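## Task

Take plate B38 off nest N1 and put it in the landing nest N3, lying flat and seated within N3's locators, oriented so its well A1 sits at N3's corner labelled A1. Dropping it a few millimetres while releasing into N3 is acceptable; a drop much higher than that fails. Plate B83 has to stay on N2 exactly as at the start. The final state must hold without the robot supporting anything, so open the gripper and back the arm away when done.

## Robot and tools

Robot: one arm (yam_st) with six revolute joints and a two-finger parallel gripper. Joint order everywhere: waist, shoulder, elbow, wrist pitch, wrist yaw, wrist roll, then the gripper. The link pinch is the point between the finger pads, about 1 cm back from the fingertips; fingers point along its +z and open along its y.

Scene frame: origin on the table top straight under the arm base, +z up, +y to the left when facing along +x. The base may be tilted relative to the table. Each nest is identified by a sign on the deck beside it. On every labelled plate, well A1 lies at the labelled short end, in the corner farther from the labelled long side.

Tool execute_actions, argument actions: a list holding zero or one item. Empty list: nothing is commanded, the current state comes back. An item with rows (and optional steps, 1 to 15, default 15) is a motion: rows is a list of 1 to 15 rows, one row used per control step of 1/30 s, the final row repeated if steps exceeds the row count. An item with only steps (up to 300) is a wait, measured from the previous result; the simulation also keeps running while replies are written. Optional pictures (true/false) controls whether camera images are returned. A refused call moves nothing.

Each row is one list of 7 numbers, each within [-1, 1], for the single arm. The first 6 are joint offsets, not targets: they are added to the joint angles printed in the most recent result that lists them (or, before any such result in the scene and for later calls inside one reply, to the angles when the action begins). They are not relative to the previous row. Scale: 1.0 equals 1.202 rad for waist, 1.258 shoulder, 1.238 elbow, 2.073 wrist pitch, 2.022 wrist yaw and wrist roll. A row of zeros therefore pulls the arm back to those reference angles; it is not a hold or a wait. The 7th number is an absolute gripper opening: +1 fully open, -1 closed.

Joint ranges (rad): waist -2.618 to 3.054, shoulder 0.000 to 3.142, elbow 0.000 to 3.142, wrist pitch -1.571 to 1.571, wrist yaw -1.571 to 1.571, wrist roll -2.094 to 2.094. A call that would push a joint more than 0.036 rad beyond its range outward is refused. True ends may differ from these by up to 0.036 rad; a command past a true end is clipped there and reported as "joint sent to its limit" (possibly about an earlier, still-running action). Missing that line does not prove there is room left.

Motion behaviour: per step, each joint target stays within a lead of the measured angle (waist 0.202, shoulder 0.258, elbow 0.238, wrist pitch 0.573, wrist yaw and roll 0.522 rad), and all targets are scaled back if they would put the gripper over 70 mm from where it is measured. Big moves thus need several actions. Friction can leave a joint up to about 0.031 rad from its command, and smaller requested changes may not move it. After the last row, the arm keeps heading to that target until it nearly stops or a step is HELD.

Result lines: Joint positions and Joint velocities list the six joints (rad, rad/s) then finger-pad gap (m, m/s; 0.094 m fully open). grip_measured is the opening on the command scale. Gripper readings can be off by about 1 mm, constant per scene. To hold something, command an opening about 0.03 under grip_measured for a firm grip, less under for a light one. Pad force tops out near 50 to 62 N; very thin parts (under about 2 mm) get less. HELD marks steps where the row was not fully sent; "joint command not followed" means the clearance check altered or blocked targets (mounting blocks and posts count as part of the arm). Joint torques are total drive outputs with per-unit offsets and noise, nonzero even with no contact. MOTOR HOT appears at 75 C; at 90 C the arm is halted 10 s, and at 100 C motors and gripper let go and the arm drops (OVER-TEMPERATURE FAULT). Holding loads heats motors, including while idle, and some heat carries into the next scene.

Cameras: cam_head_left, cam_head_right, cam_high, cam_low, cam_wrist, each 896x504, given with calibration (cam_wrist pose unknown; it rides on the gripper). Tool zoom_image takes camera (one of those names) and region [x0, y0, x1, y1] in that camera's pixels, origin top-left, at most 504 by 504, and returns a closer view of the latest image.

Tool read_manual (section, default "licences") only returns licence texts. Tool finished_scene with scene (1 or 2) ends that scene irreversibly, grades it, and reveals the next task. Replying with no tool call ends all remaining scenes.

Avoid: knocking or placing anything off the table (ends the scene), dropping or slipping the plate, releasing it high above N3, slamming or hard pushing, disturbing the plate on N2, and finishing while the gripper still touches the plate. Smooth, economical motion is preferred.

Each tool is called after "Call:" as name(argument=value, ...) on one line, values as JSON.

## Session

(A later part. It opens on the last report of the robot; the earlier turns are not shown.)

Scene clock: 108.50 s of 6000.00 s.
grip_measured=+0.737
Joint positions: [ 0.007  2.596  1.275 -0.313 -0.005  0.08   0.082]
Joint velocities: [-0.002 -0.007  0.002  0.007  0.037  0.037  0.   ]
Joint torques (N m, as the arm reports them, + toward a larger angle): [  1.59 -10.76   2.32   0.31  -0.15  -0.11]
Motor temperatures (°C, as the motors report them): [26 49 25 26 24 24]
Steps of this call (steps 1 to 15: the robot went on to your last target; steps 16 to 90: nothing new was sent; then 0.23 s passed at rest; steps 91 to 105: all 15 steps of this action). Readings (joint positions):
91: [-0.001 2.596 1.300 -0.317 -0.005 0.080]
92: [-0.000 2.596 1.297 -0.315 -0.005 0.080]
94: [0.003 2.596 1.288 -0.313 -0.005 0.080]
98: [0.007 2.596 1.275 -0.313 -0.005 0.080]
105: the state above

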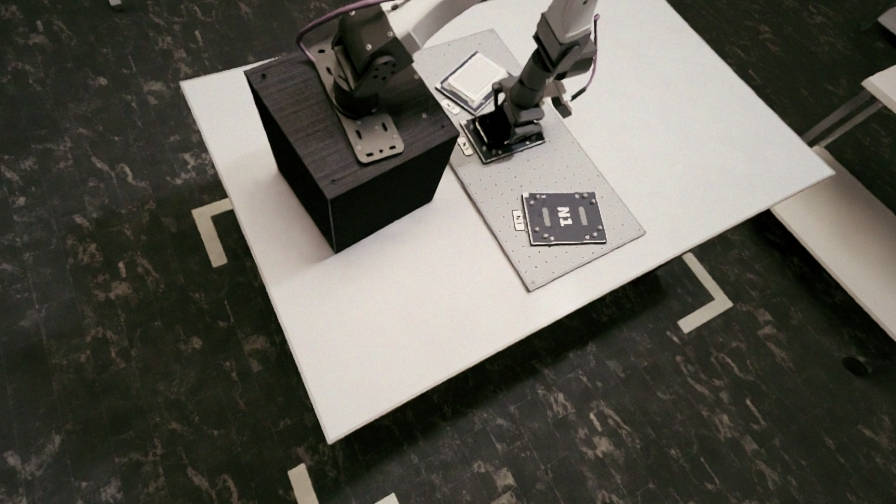

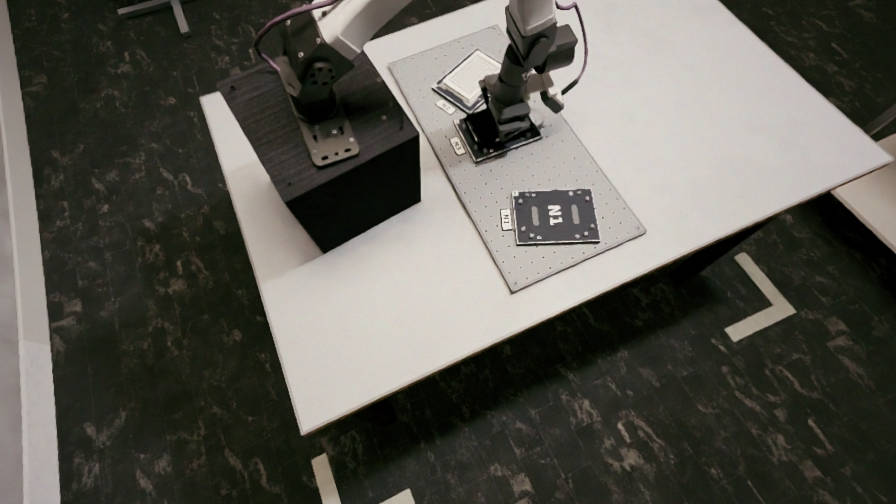

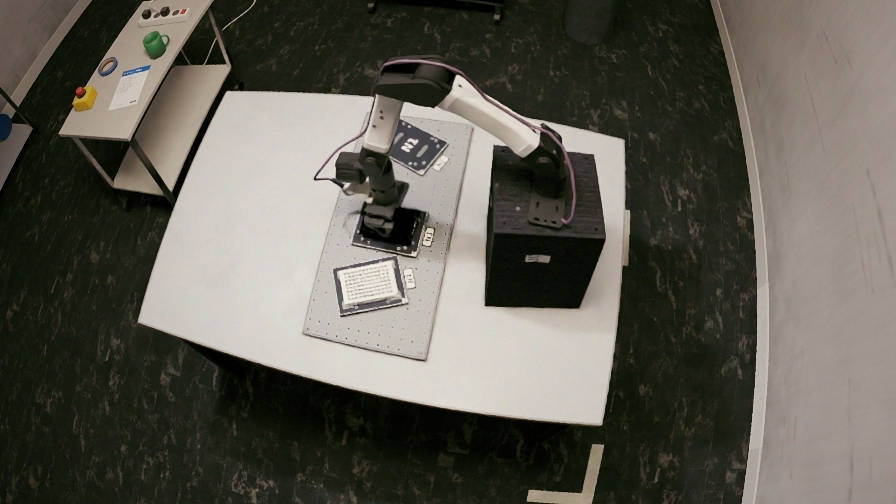

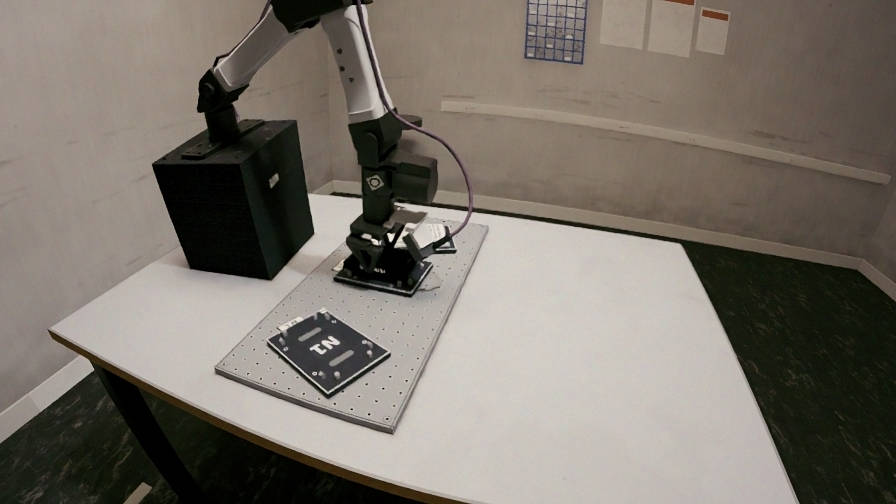

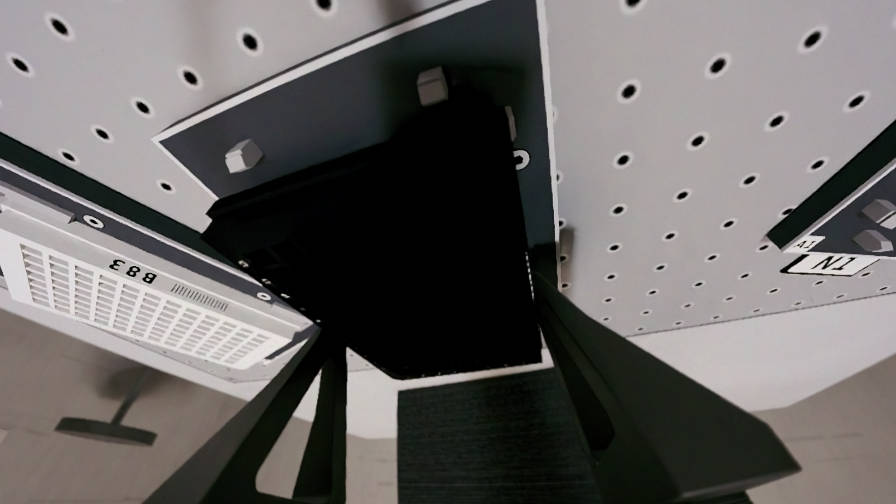

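Call:
execute_actions(actions=[{"rows":[[0,0,0.012,-0.002,0,0,0.7],[0,0,0.022,-0.005,0,0,0.7],[0,0,0.026,-0.008,0,0,0.7]],"steps":12}])

Call:
zoom_image(camera="cam_high", region=[320, 140, 470, 280])

Call:
zoom_image(camera="cam_head_left", region=[440, 70, 580, 180])

Scene clock: 110.30 s of 6000.00 s.
grip_measured=+0.737
Joint positions: [ 0.007  2.596  1.289 -0.321 -0.005  0.08   0.082]
Joint velocities: [ 0.002 -0.002 -0.007 -0.007 -0.022 -0.051  0.001]
Joint torques (N m, as the arm reports them, + toward a larger angle): [  1.22 -12.12   4.64   0.26  -0.16  -0.11]
Motor temperatures (°C, as the motors report them): [26 49 25 26 24 24]
Steps of this call (steps 1 to 15: the robot went on to your last target; steps 16 to 42: nothing new was sent; steps 43 to 54: all 12 steps of this action). Readings (joint positions):
43: [0.007 2.596 1.275 -0.313 -0.005 0.080]
44: [0.007 2.596 1.275 -0.313 -0.005 0.080]
46: [0.007 2.596 1.280 -0.319 -0.005 0.080]
50: [0.007 2.596 1.288 -0.320 -0.005 0.080]
54: the state above

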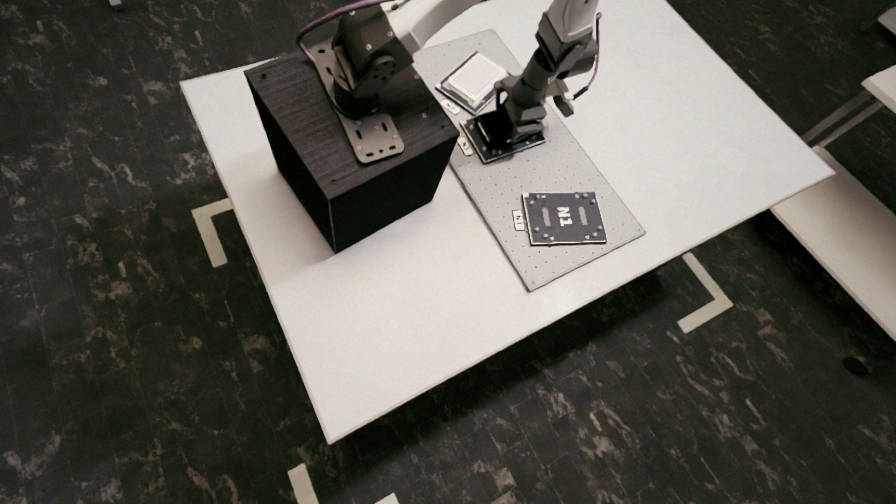

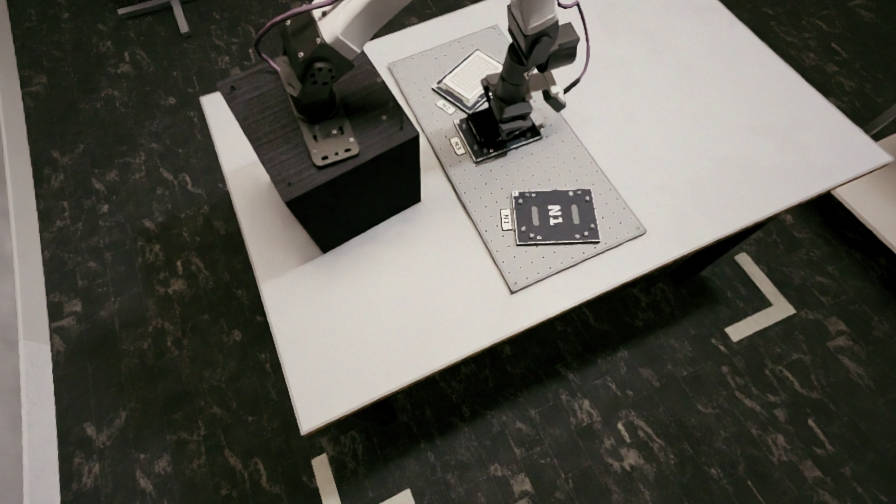

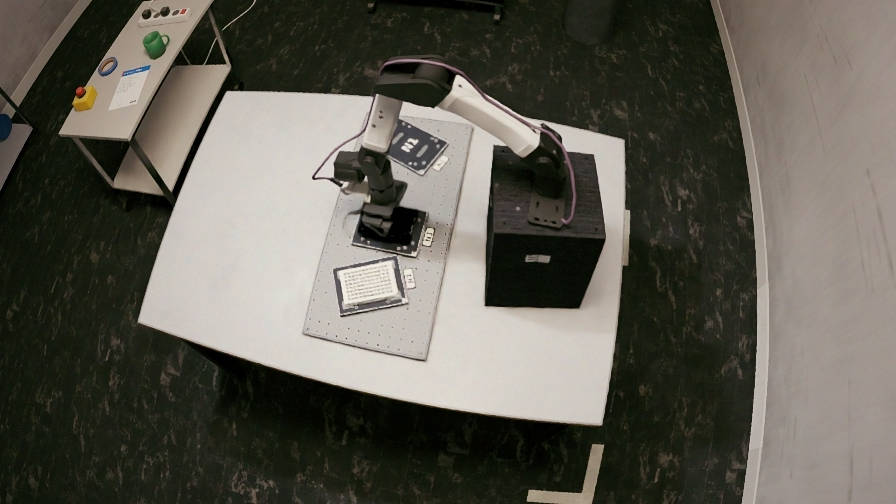

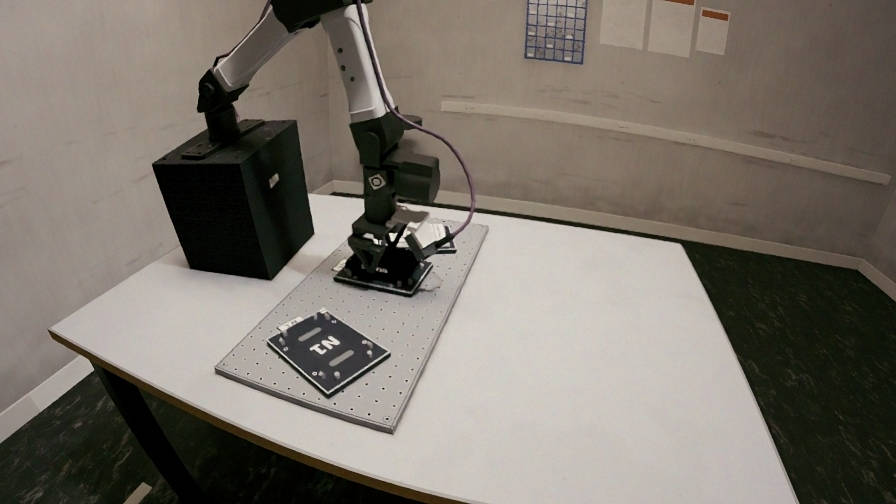

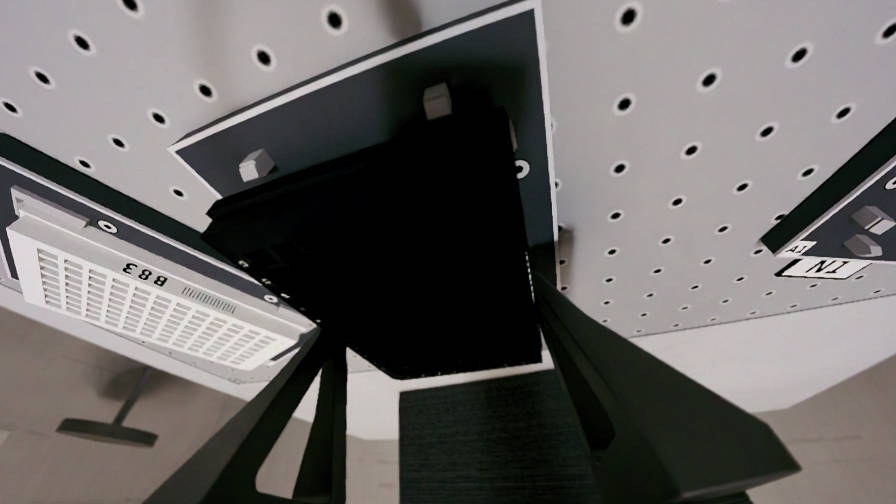

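Region (320, 140, 470, 280) of cam_high's 896x504 image, scaled by 3.360, with more detail than that image has; it fills the top 470 rows of this view, and the rest is white.

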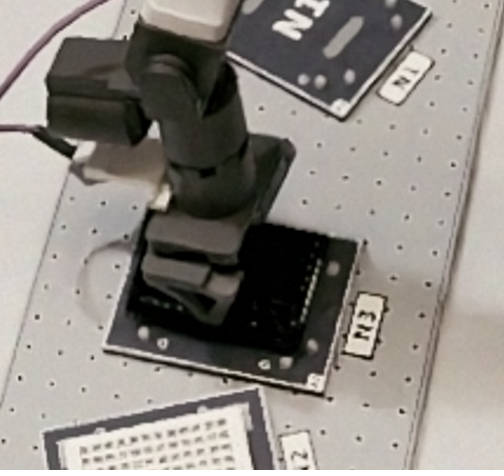

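Region (440, 70, 580, 180) of cam_head_left's 896x504 image, scaled by 3.600, with more detail than that image has; it fills the top 396 rows of this view, and the rest is white.

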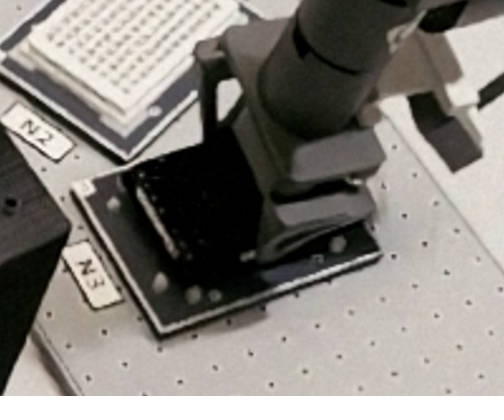

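Call:
execute_actions(actions=[{"rows":[[0,0.016,0.012,0.002,0,0,0.7]],"steps":15}])

Scene clock: 114.53 s of 6000.00 s.
grip_measured=+0.737
Joint positions: [ 0.007  2.596  1.289 -0.322 -0.005  0.08   0.082]
Joint velocities: [-0.002 -0.022 -0.002 -0.007 -0.095  0.007 -0.   ]
Joint torques (N m, as the arm reports them, + toward a larger angle): [  1.23 -10.51   4.5    0.34  -0.16  -0.11]
Motor temperatures (°C, as the motors report them): [26 49 25 26 24 24]
Steps of this call (steps 1 to 15: the robot went on to your last target; steps 16 to 90: nothing new was sent; then 0.73 s passed at rest; steps 91 to 105: all 15 steps of this action). Readings (joint positions):
91: [0.007 2.596 1.289 -0.322 -0.005 0.080]
92: [0.007 2.596 1.289 -0.322 -0.005 0.080]
94: [0.007 2.596 1.289 -0.322 -0.005 0.080]
98: [0.007 2.596 1.289 -0.322 -0.005 0.080]
105: the state above

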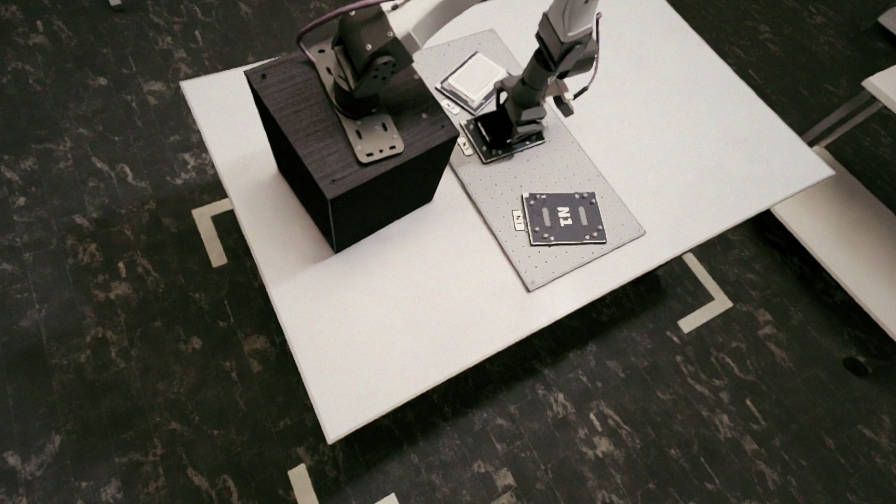

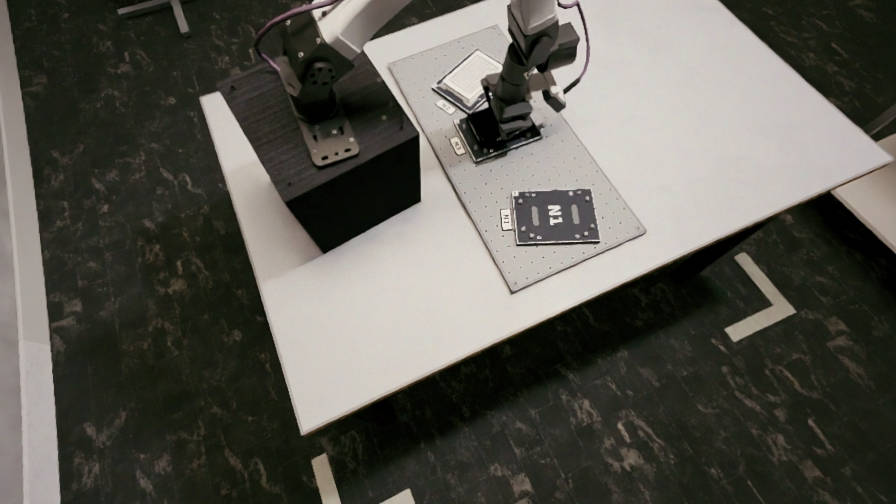

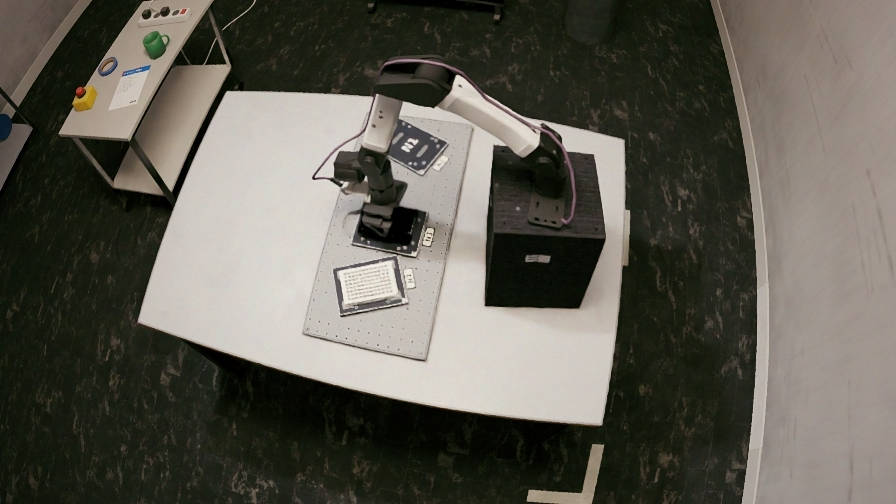

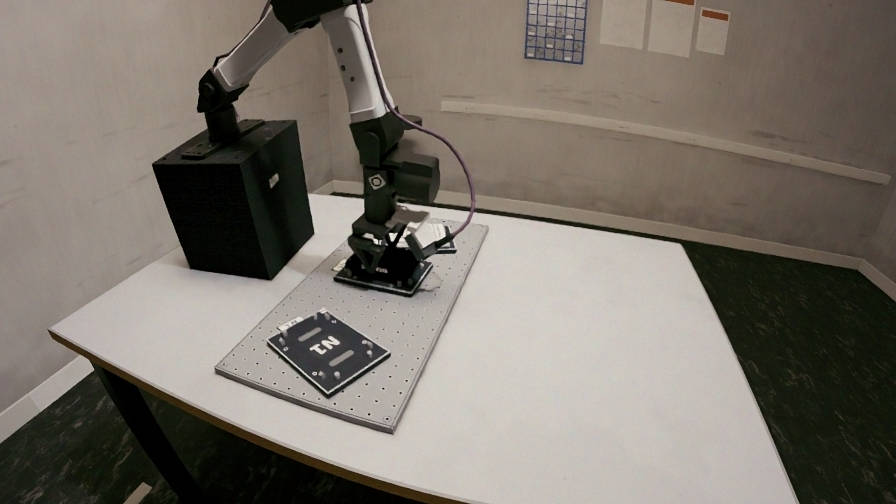

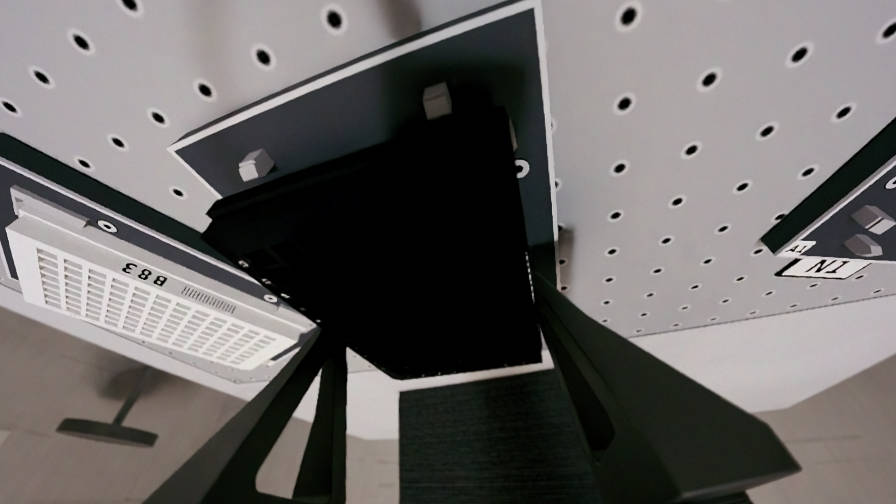

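Nothing moved; larger command.

Call:
execute_actions(actions=[{"rows":[[0,0.036,0.034,0.005,0,0,0.7]],"steps":15}])

Scene clock: 115.53 s of 6000.00 s.
grip_measured=+0.737
Joint positions: [ 0.007  2.62   1.312 -0.317 -0.005  0.08   0.082]
Joint velocities: [-0.017 -0.027 -0.002 -0.022 -0.007 -0.037 -0.001]
Joint torques (N m, as the arm reports them, + toward a larger angle): [  1.09 -10.64   4.78   0.36  -0.16  -0.12]
Motor temperatures (°C, as the motors report them): [26 49 25 26 24 24]
Steps of this call (steps 1 to 15: the robot went on to your last target; steps 16 to 30: all 15 steps of this action). Readings (joint positions):
16: [0.007 2.600 1.293 -0.323 -0.005 0.080]
17: [0.007 2.606 1.301 -0.322 -0.005 0.080]
19: [0.007 2.617 1.311 -0.318 -0.005 0.080]
23: [0.007 2.620 1.312 -0.317 -0.005 0.080]
30: the state above

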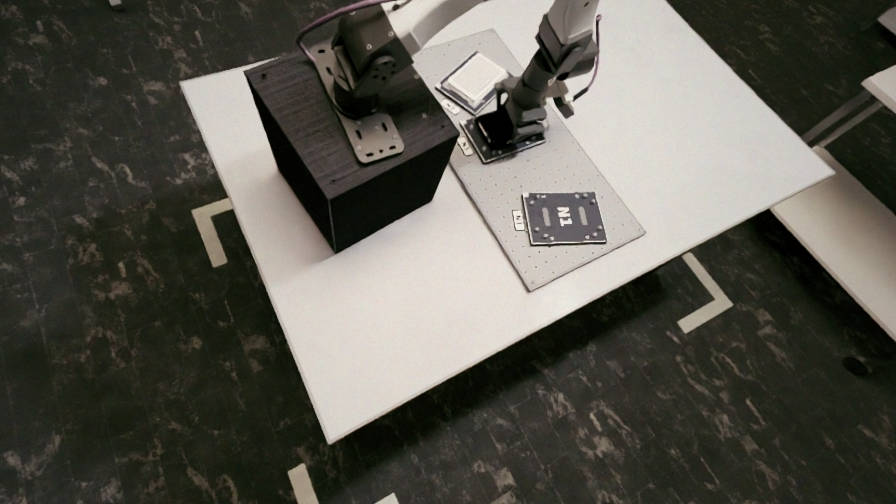

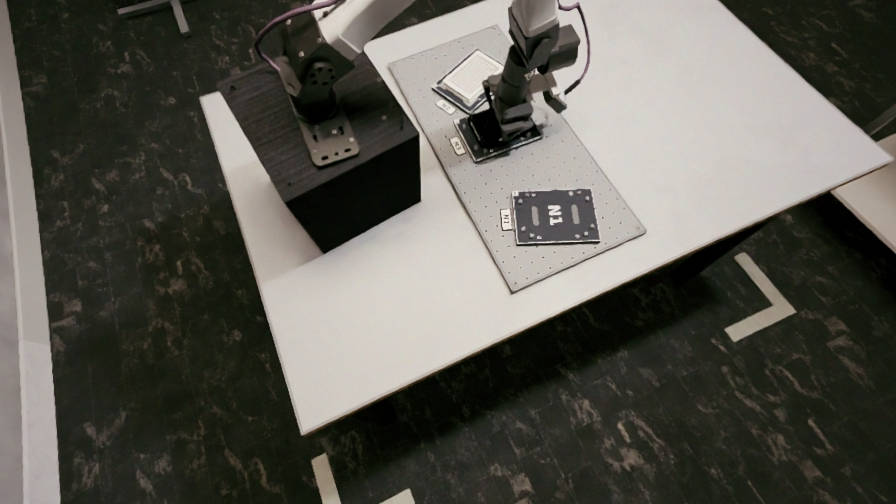

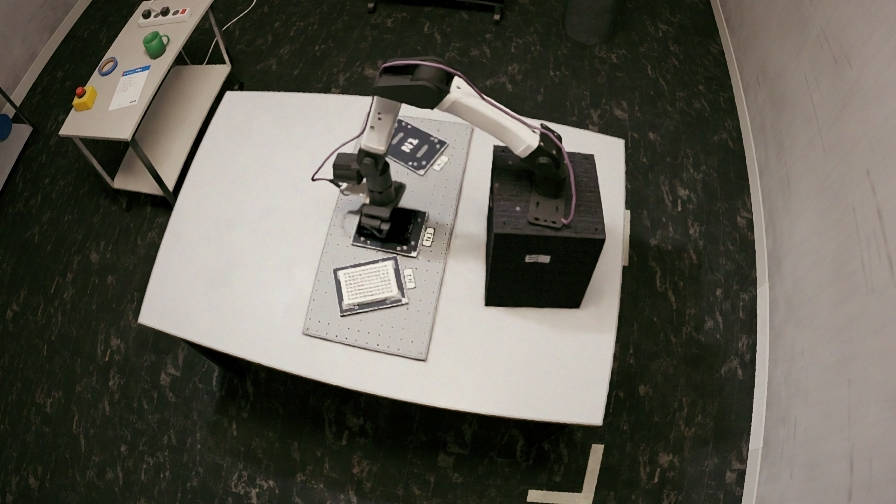

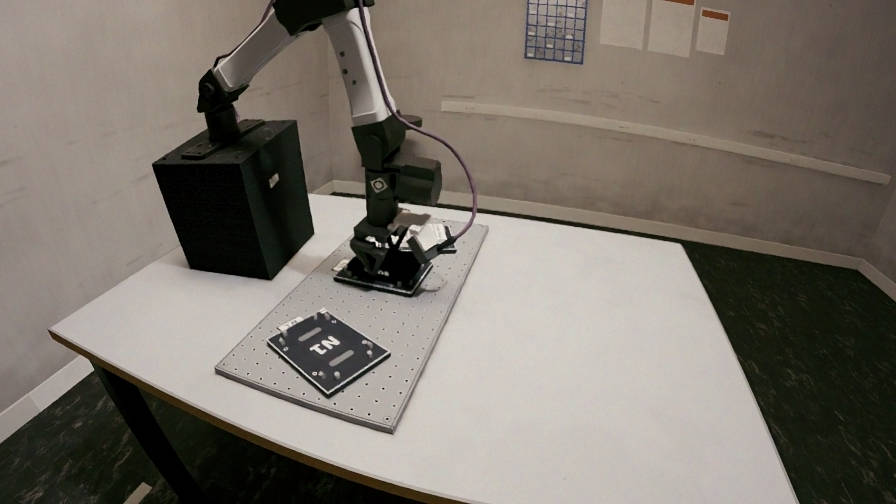

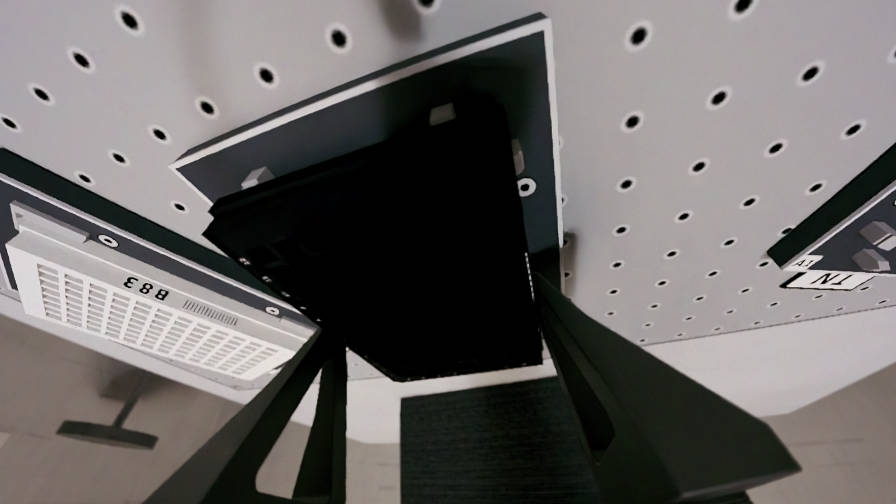

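Call:
zoom_image(camera="cam_high", region=[320,140,470,280])

Call:
zoom_image(camera="cam_low", region=[300,170,480,310])

Region (320, 140, 470, 280) of cam_high's 896x504 image, scaled by 3.360, with more detail than that image has; it fills the top 470 rows of this view, and the rest is white.

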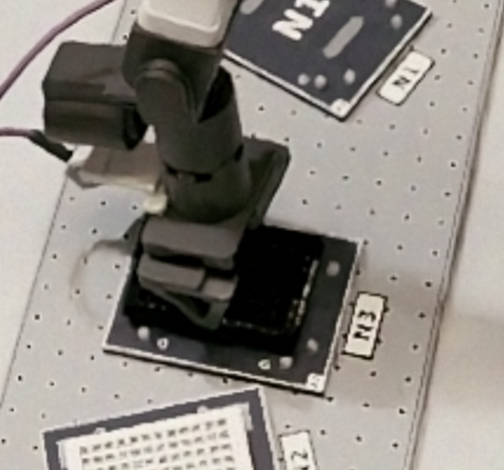

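Region (300, 170, 480, 310) of cam_low's 896x504 image, scaled by 2.800, with more detail than that image has.

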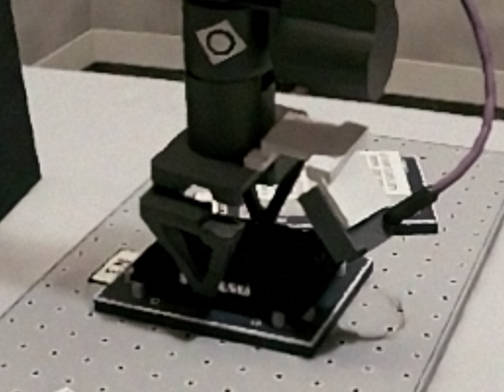

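Descend ~8 mm.

Call:
execute_actions(actions=[{"rows":[[0,0.026,0,0.014,0,0,0.7]],"steps":15}])

Scene clock: 117.73 s of 6000.00 s.
grip_measured=+0.737
Joint positions: [ 0.007  2.62   1.312 -0.316 -0.005  0.08   0.082]
Joint velocities: [ 0.007  0.007 -0.002 -0.022  0.022  0.022 -0.001]
Joint torques (N m, as the arm reports them, + toward a larger angle): [ 1.24 -9.7   3.39  0.58 -0.16 -0.11]
Motor temperatures (°C, as the motors report them): [26 48 25 26 24 24]
Steps of this call (steps 1 to 15: the robot went on to your last target; steps 16 to 51: nothing new was sent; steps 52 to 66: all 15 steps of this action). Readings (joint positions):
52: [0.007 2.620 1.312 -0.316 -0.005 0.080]
53: [0.007 2.620 1.312 -0.316 -0.005 0.080]
55: [0.007 2.620 1.312 -0.316 -0.005 0.080]
59: [0.007 2.620 1.312 -0.316 -0.005 0.080]
66: the state above

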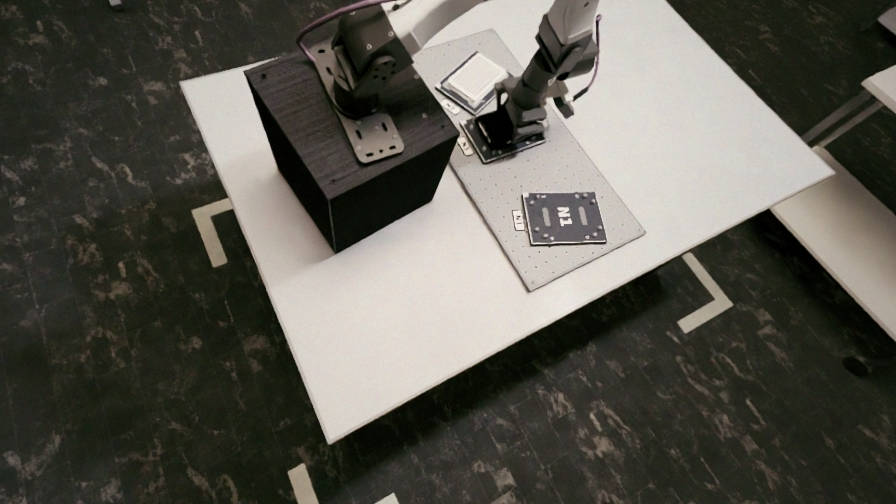

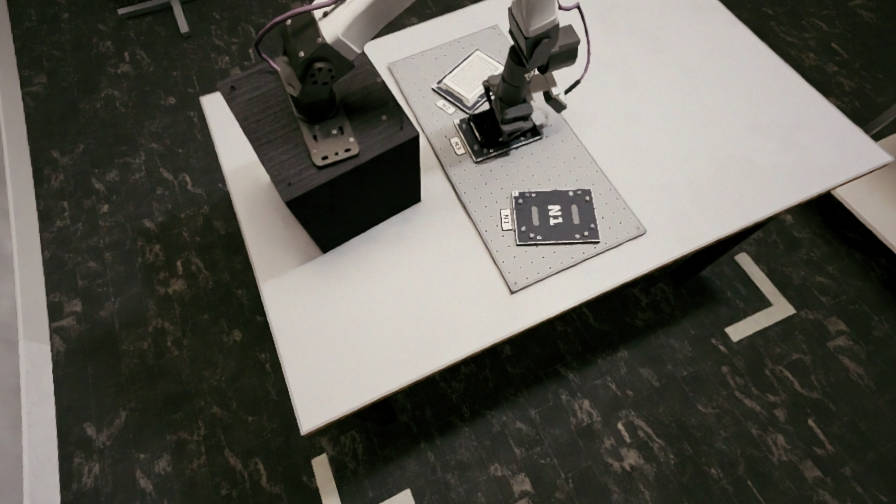

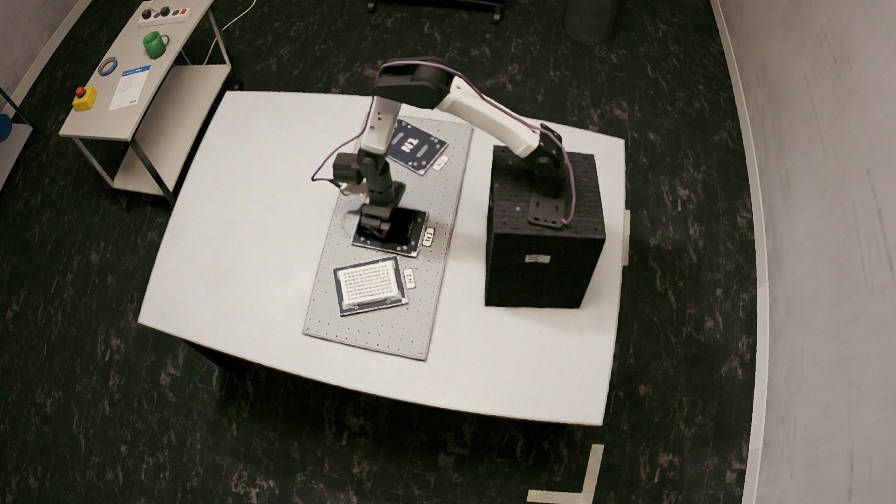

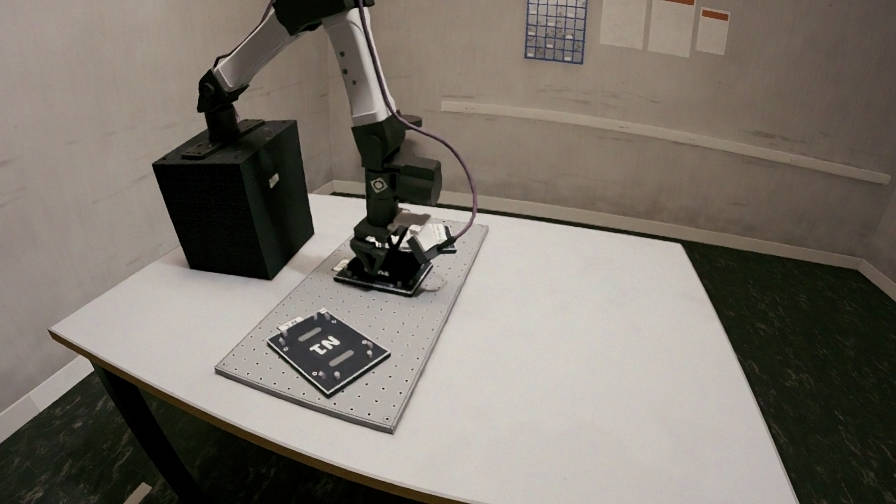

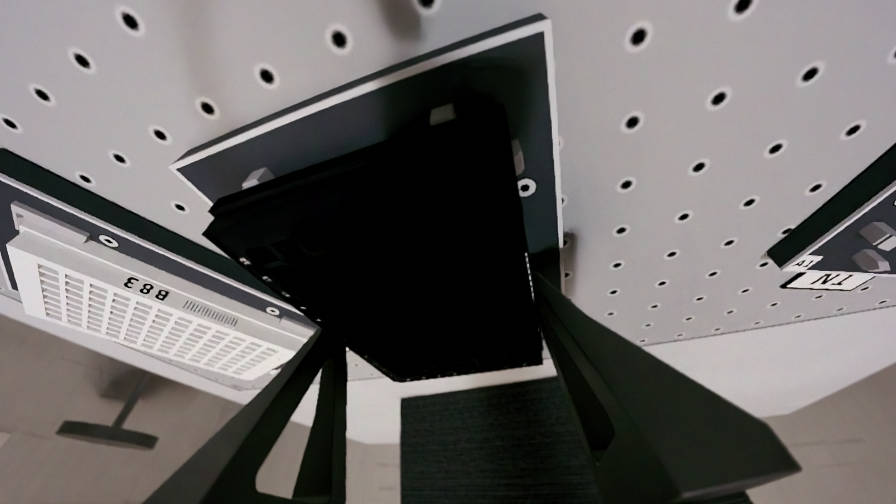

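Call:
zoom_image(camera="cam_head_left", region=[450,90,570,180])

Call:
zoom_image(camera="cam_low", region=[320,230,450,310])

Call:
zoom_image(camera="cam_high", region=[340,190,440,270])

Region (450, 90, 570, 180) of cam_head_left's 896x504 image, scaled by 4.200, with more detail than that image has; it fills the top 378 rows of this view, and the rest is white.

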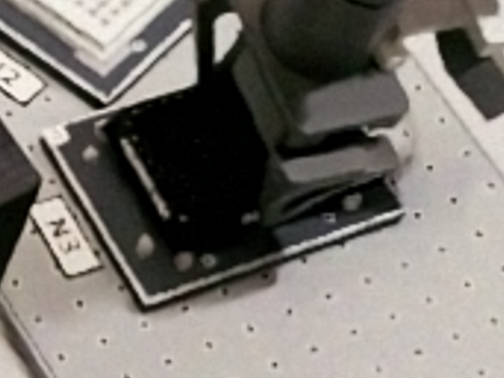

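Region (320, 230, 450, 310) of cam_low's 896x504 image, scaled by 3.877, with more detail than that image has; it fills the top 310 rows of this view, and the rest is white.

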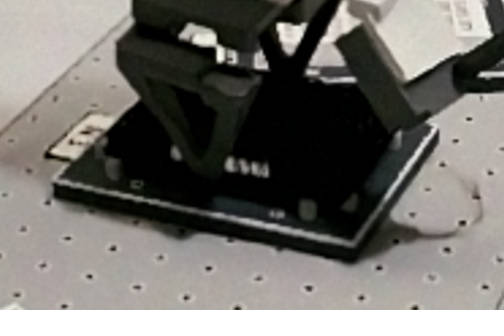

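Region (340, 190, 440, 270) of cam_high's 896x504 image, scaled by 5.040, with more detail than that image has; it fills the top 403 rows of this view, and the rest is white.

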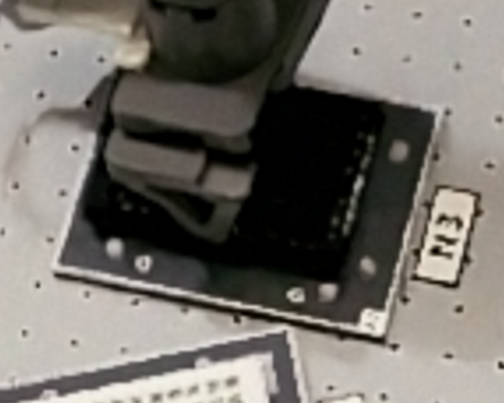

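Call:
execute_actions(actions=[{"rows":[[0,-0.024,0,-0.012,0,0,0.7],[0,-0.024,0,-0.012,0,0,0.7],[0,-0.024,0,-0.012,0,0,0.7],[0,-0.024,0,-0.012,0,0,0.7],[0,-0.024,0,-0.012,0,0,0.7],[0,-0.024,-0.028,0.0,0,0,0.7]],"steps":15}])

Scene clock: 121.83 s of 6000.00 s.
grip_measured=+0.737
Joint positions: [ 0.007  2.614  1.293 -0.322 -0.005  0.08   0.082]
Joint velocities: [ 0.007 -0.002  0.007 -0.007  0.022 -0.007  0.   ]
Joint torques (N m, as the arm reports them, + toward a larger angle): [  1.26 -13.81   2.08   0.29  -0.16  -0.11]
Motor temperatures (°C, as the motors report them): [26 48 25 26 24 24]
Steps of this call (steps 1 to 15: the robot went on to your last target; steps 16 to 90: nothing new was sent; then 0.60 s passed at rest; steps 91 to 105: all 15 steps of this action). Readings (joint positions):
91: [0.007 2.620 1.312 -0.318 -0.005 0.080]
92: [0.007 2.619 1.312 -0.321 -0.005 0.080]
94: [0.007 2.617 1.312 -0.326 -0.005 0.080]
98: [0.007 2.614 1.301 -0.322 -0.005 0.080]
105: the state above

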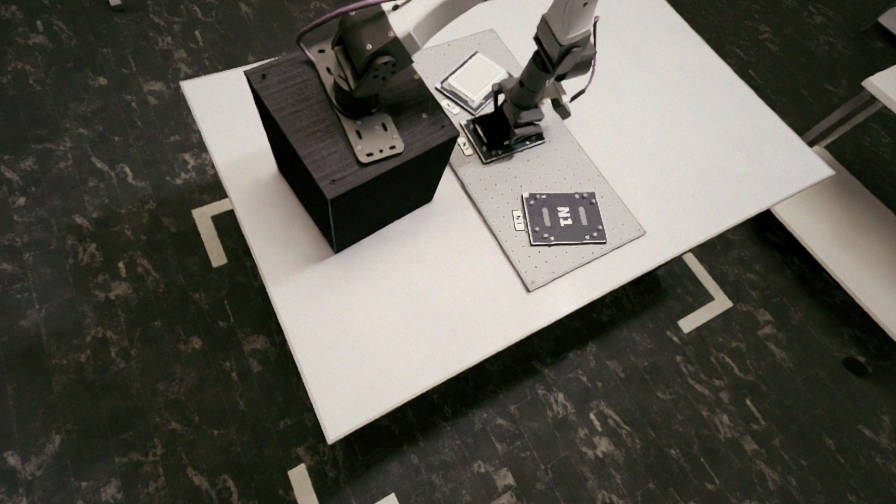

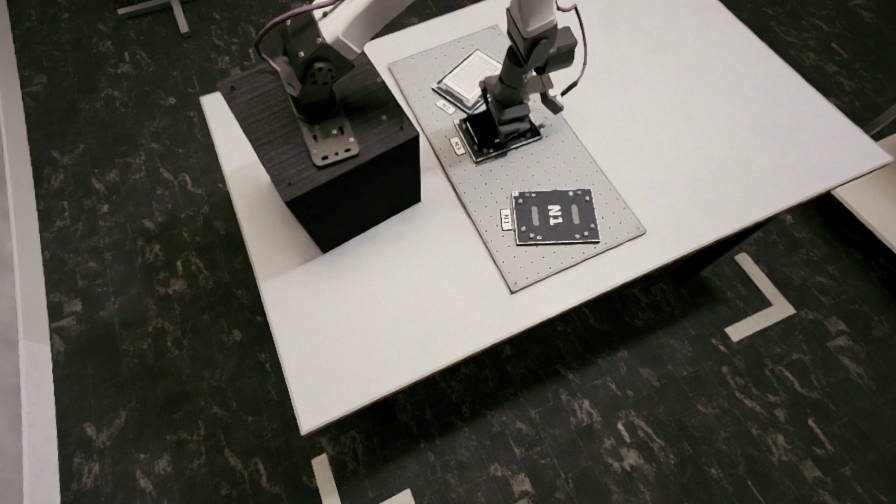

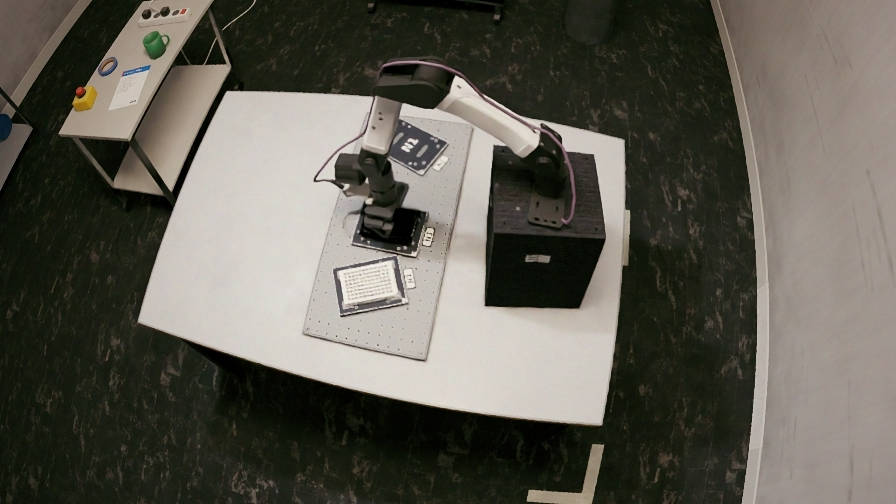

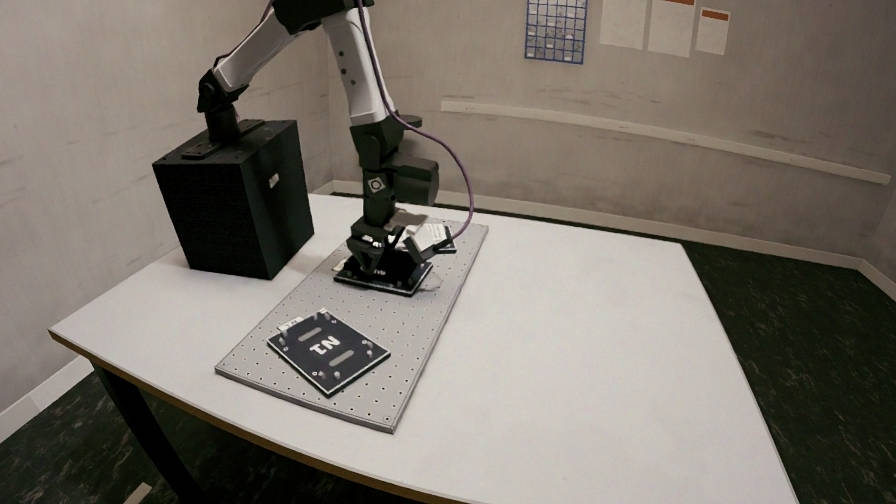

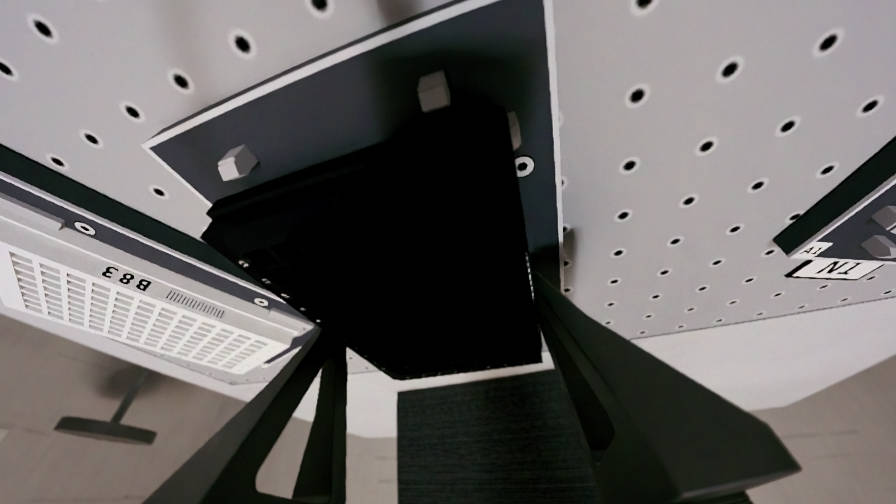

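Call:
zoom_image(camera="cam_high", region=[340,190,440,270])

Call:
zoom_image(camera="cam_head_left", region=[450,90,570,180])

Region (340, 190, 440, 270) of cam_high's 896x504 image, scaled by 5.040, with more detail than that image has; it fills the top 403 rows of this view, and the rest is white.

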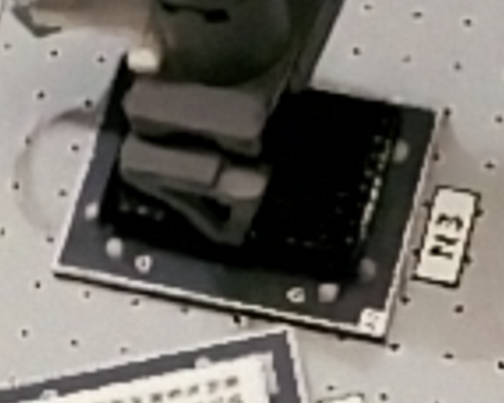

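Region (450, 90, 570, 180) of cam_head_left's 896x504 image, scaled by 4.200, with more detail than that image has; it fills the top 378 rows of this view, and the rest is white.

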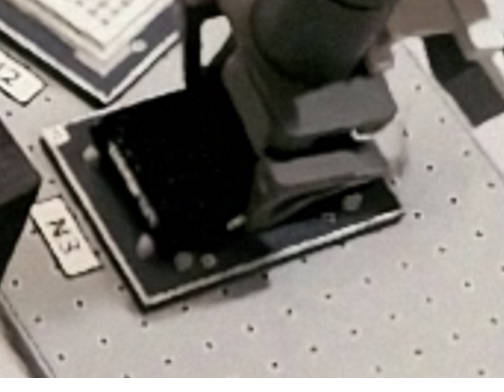

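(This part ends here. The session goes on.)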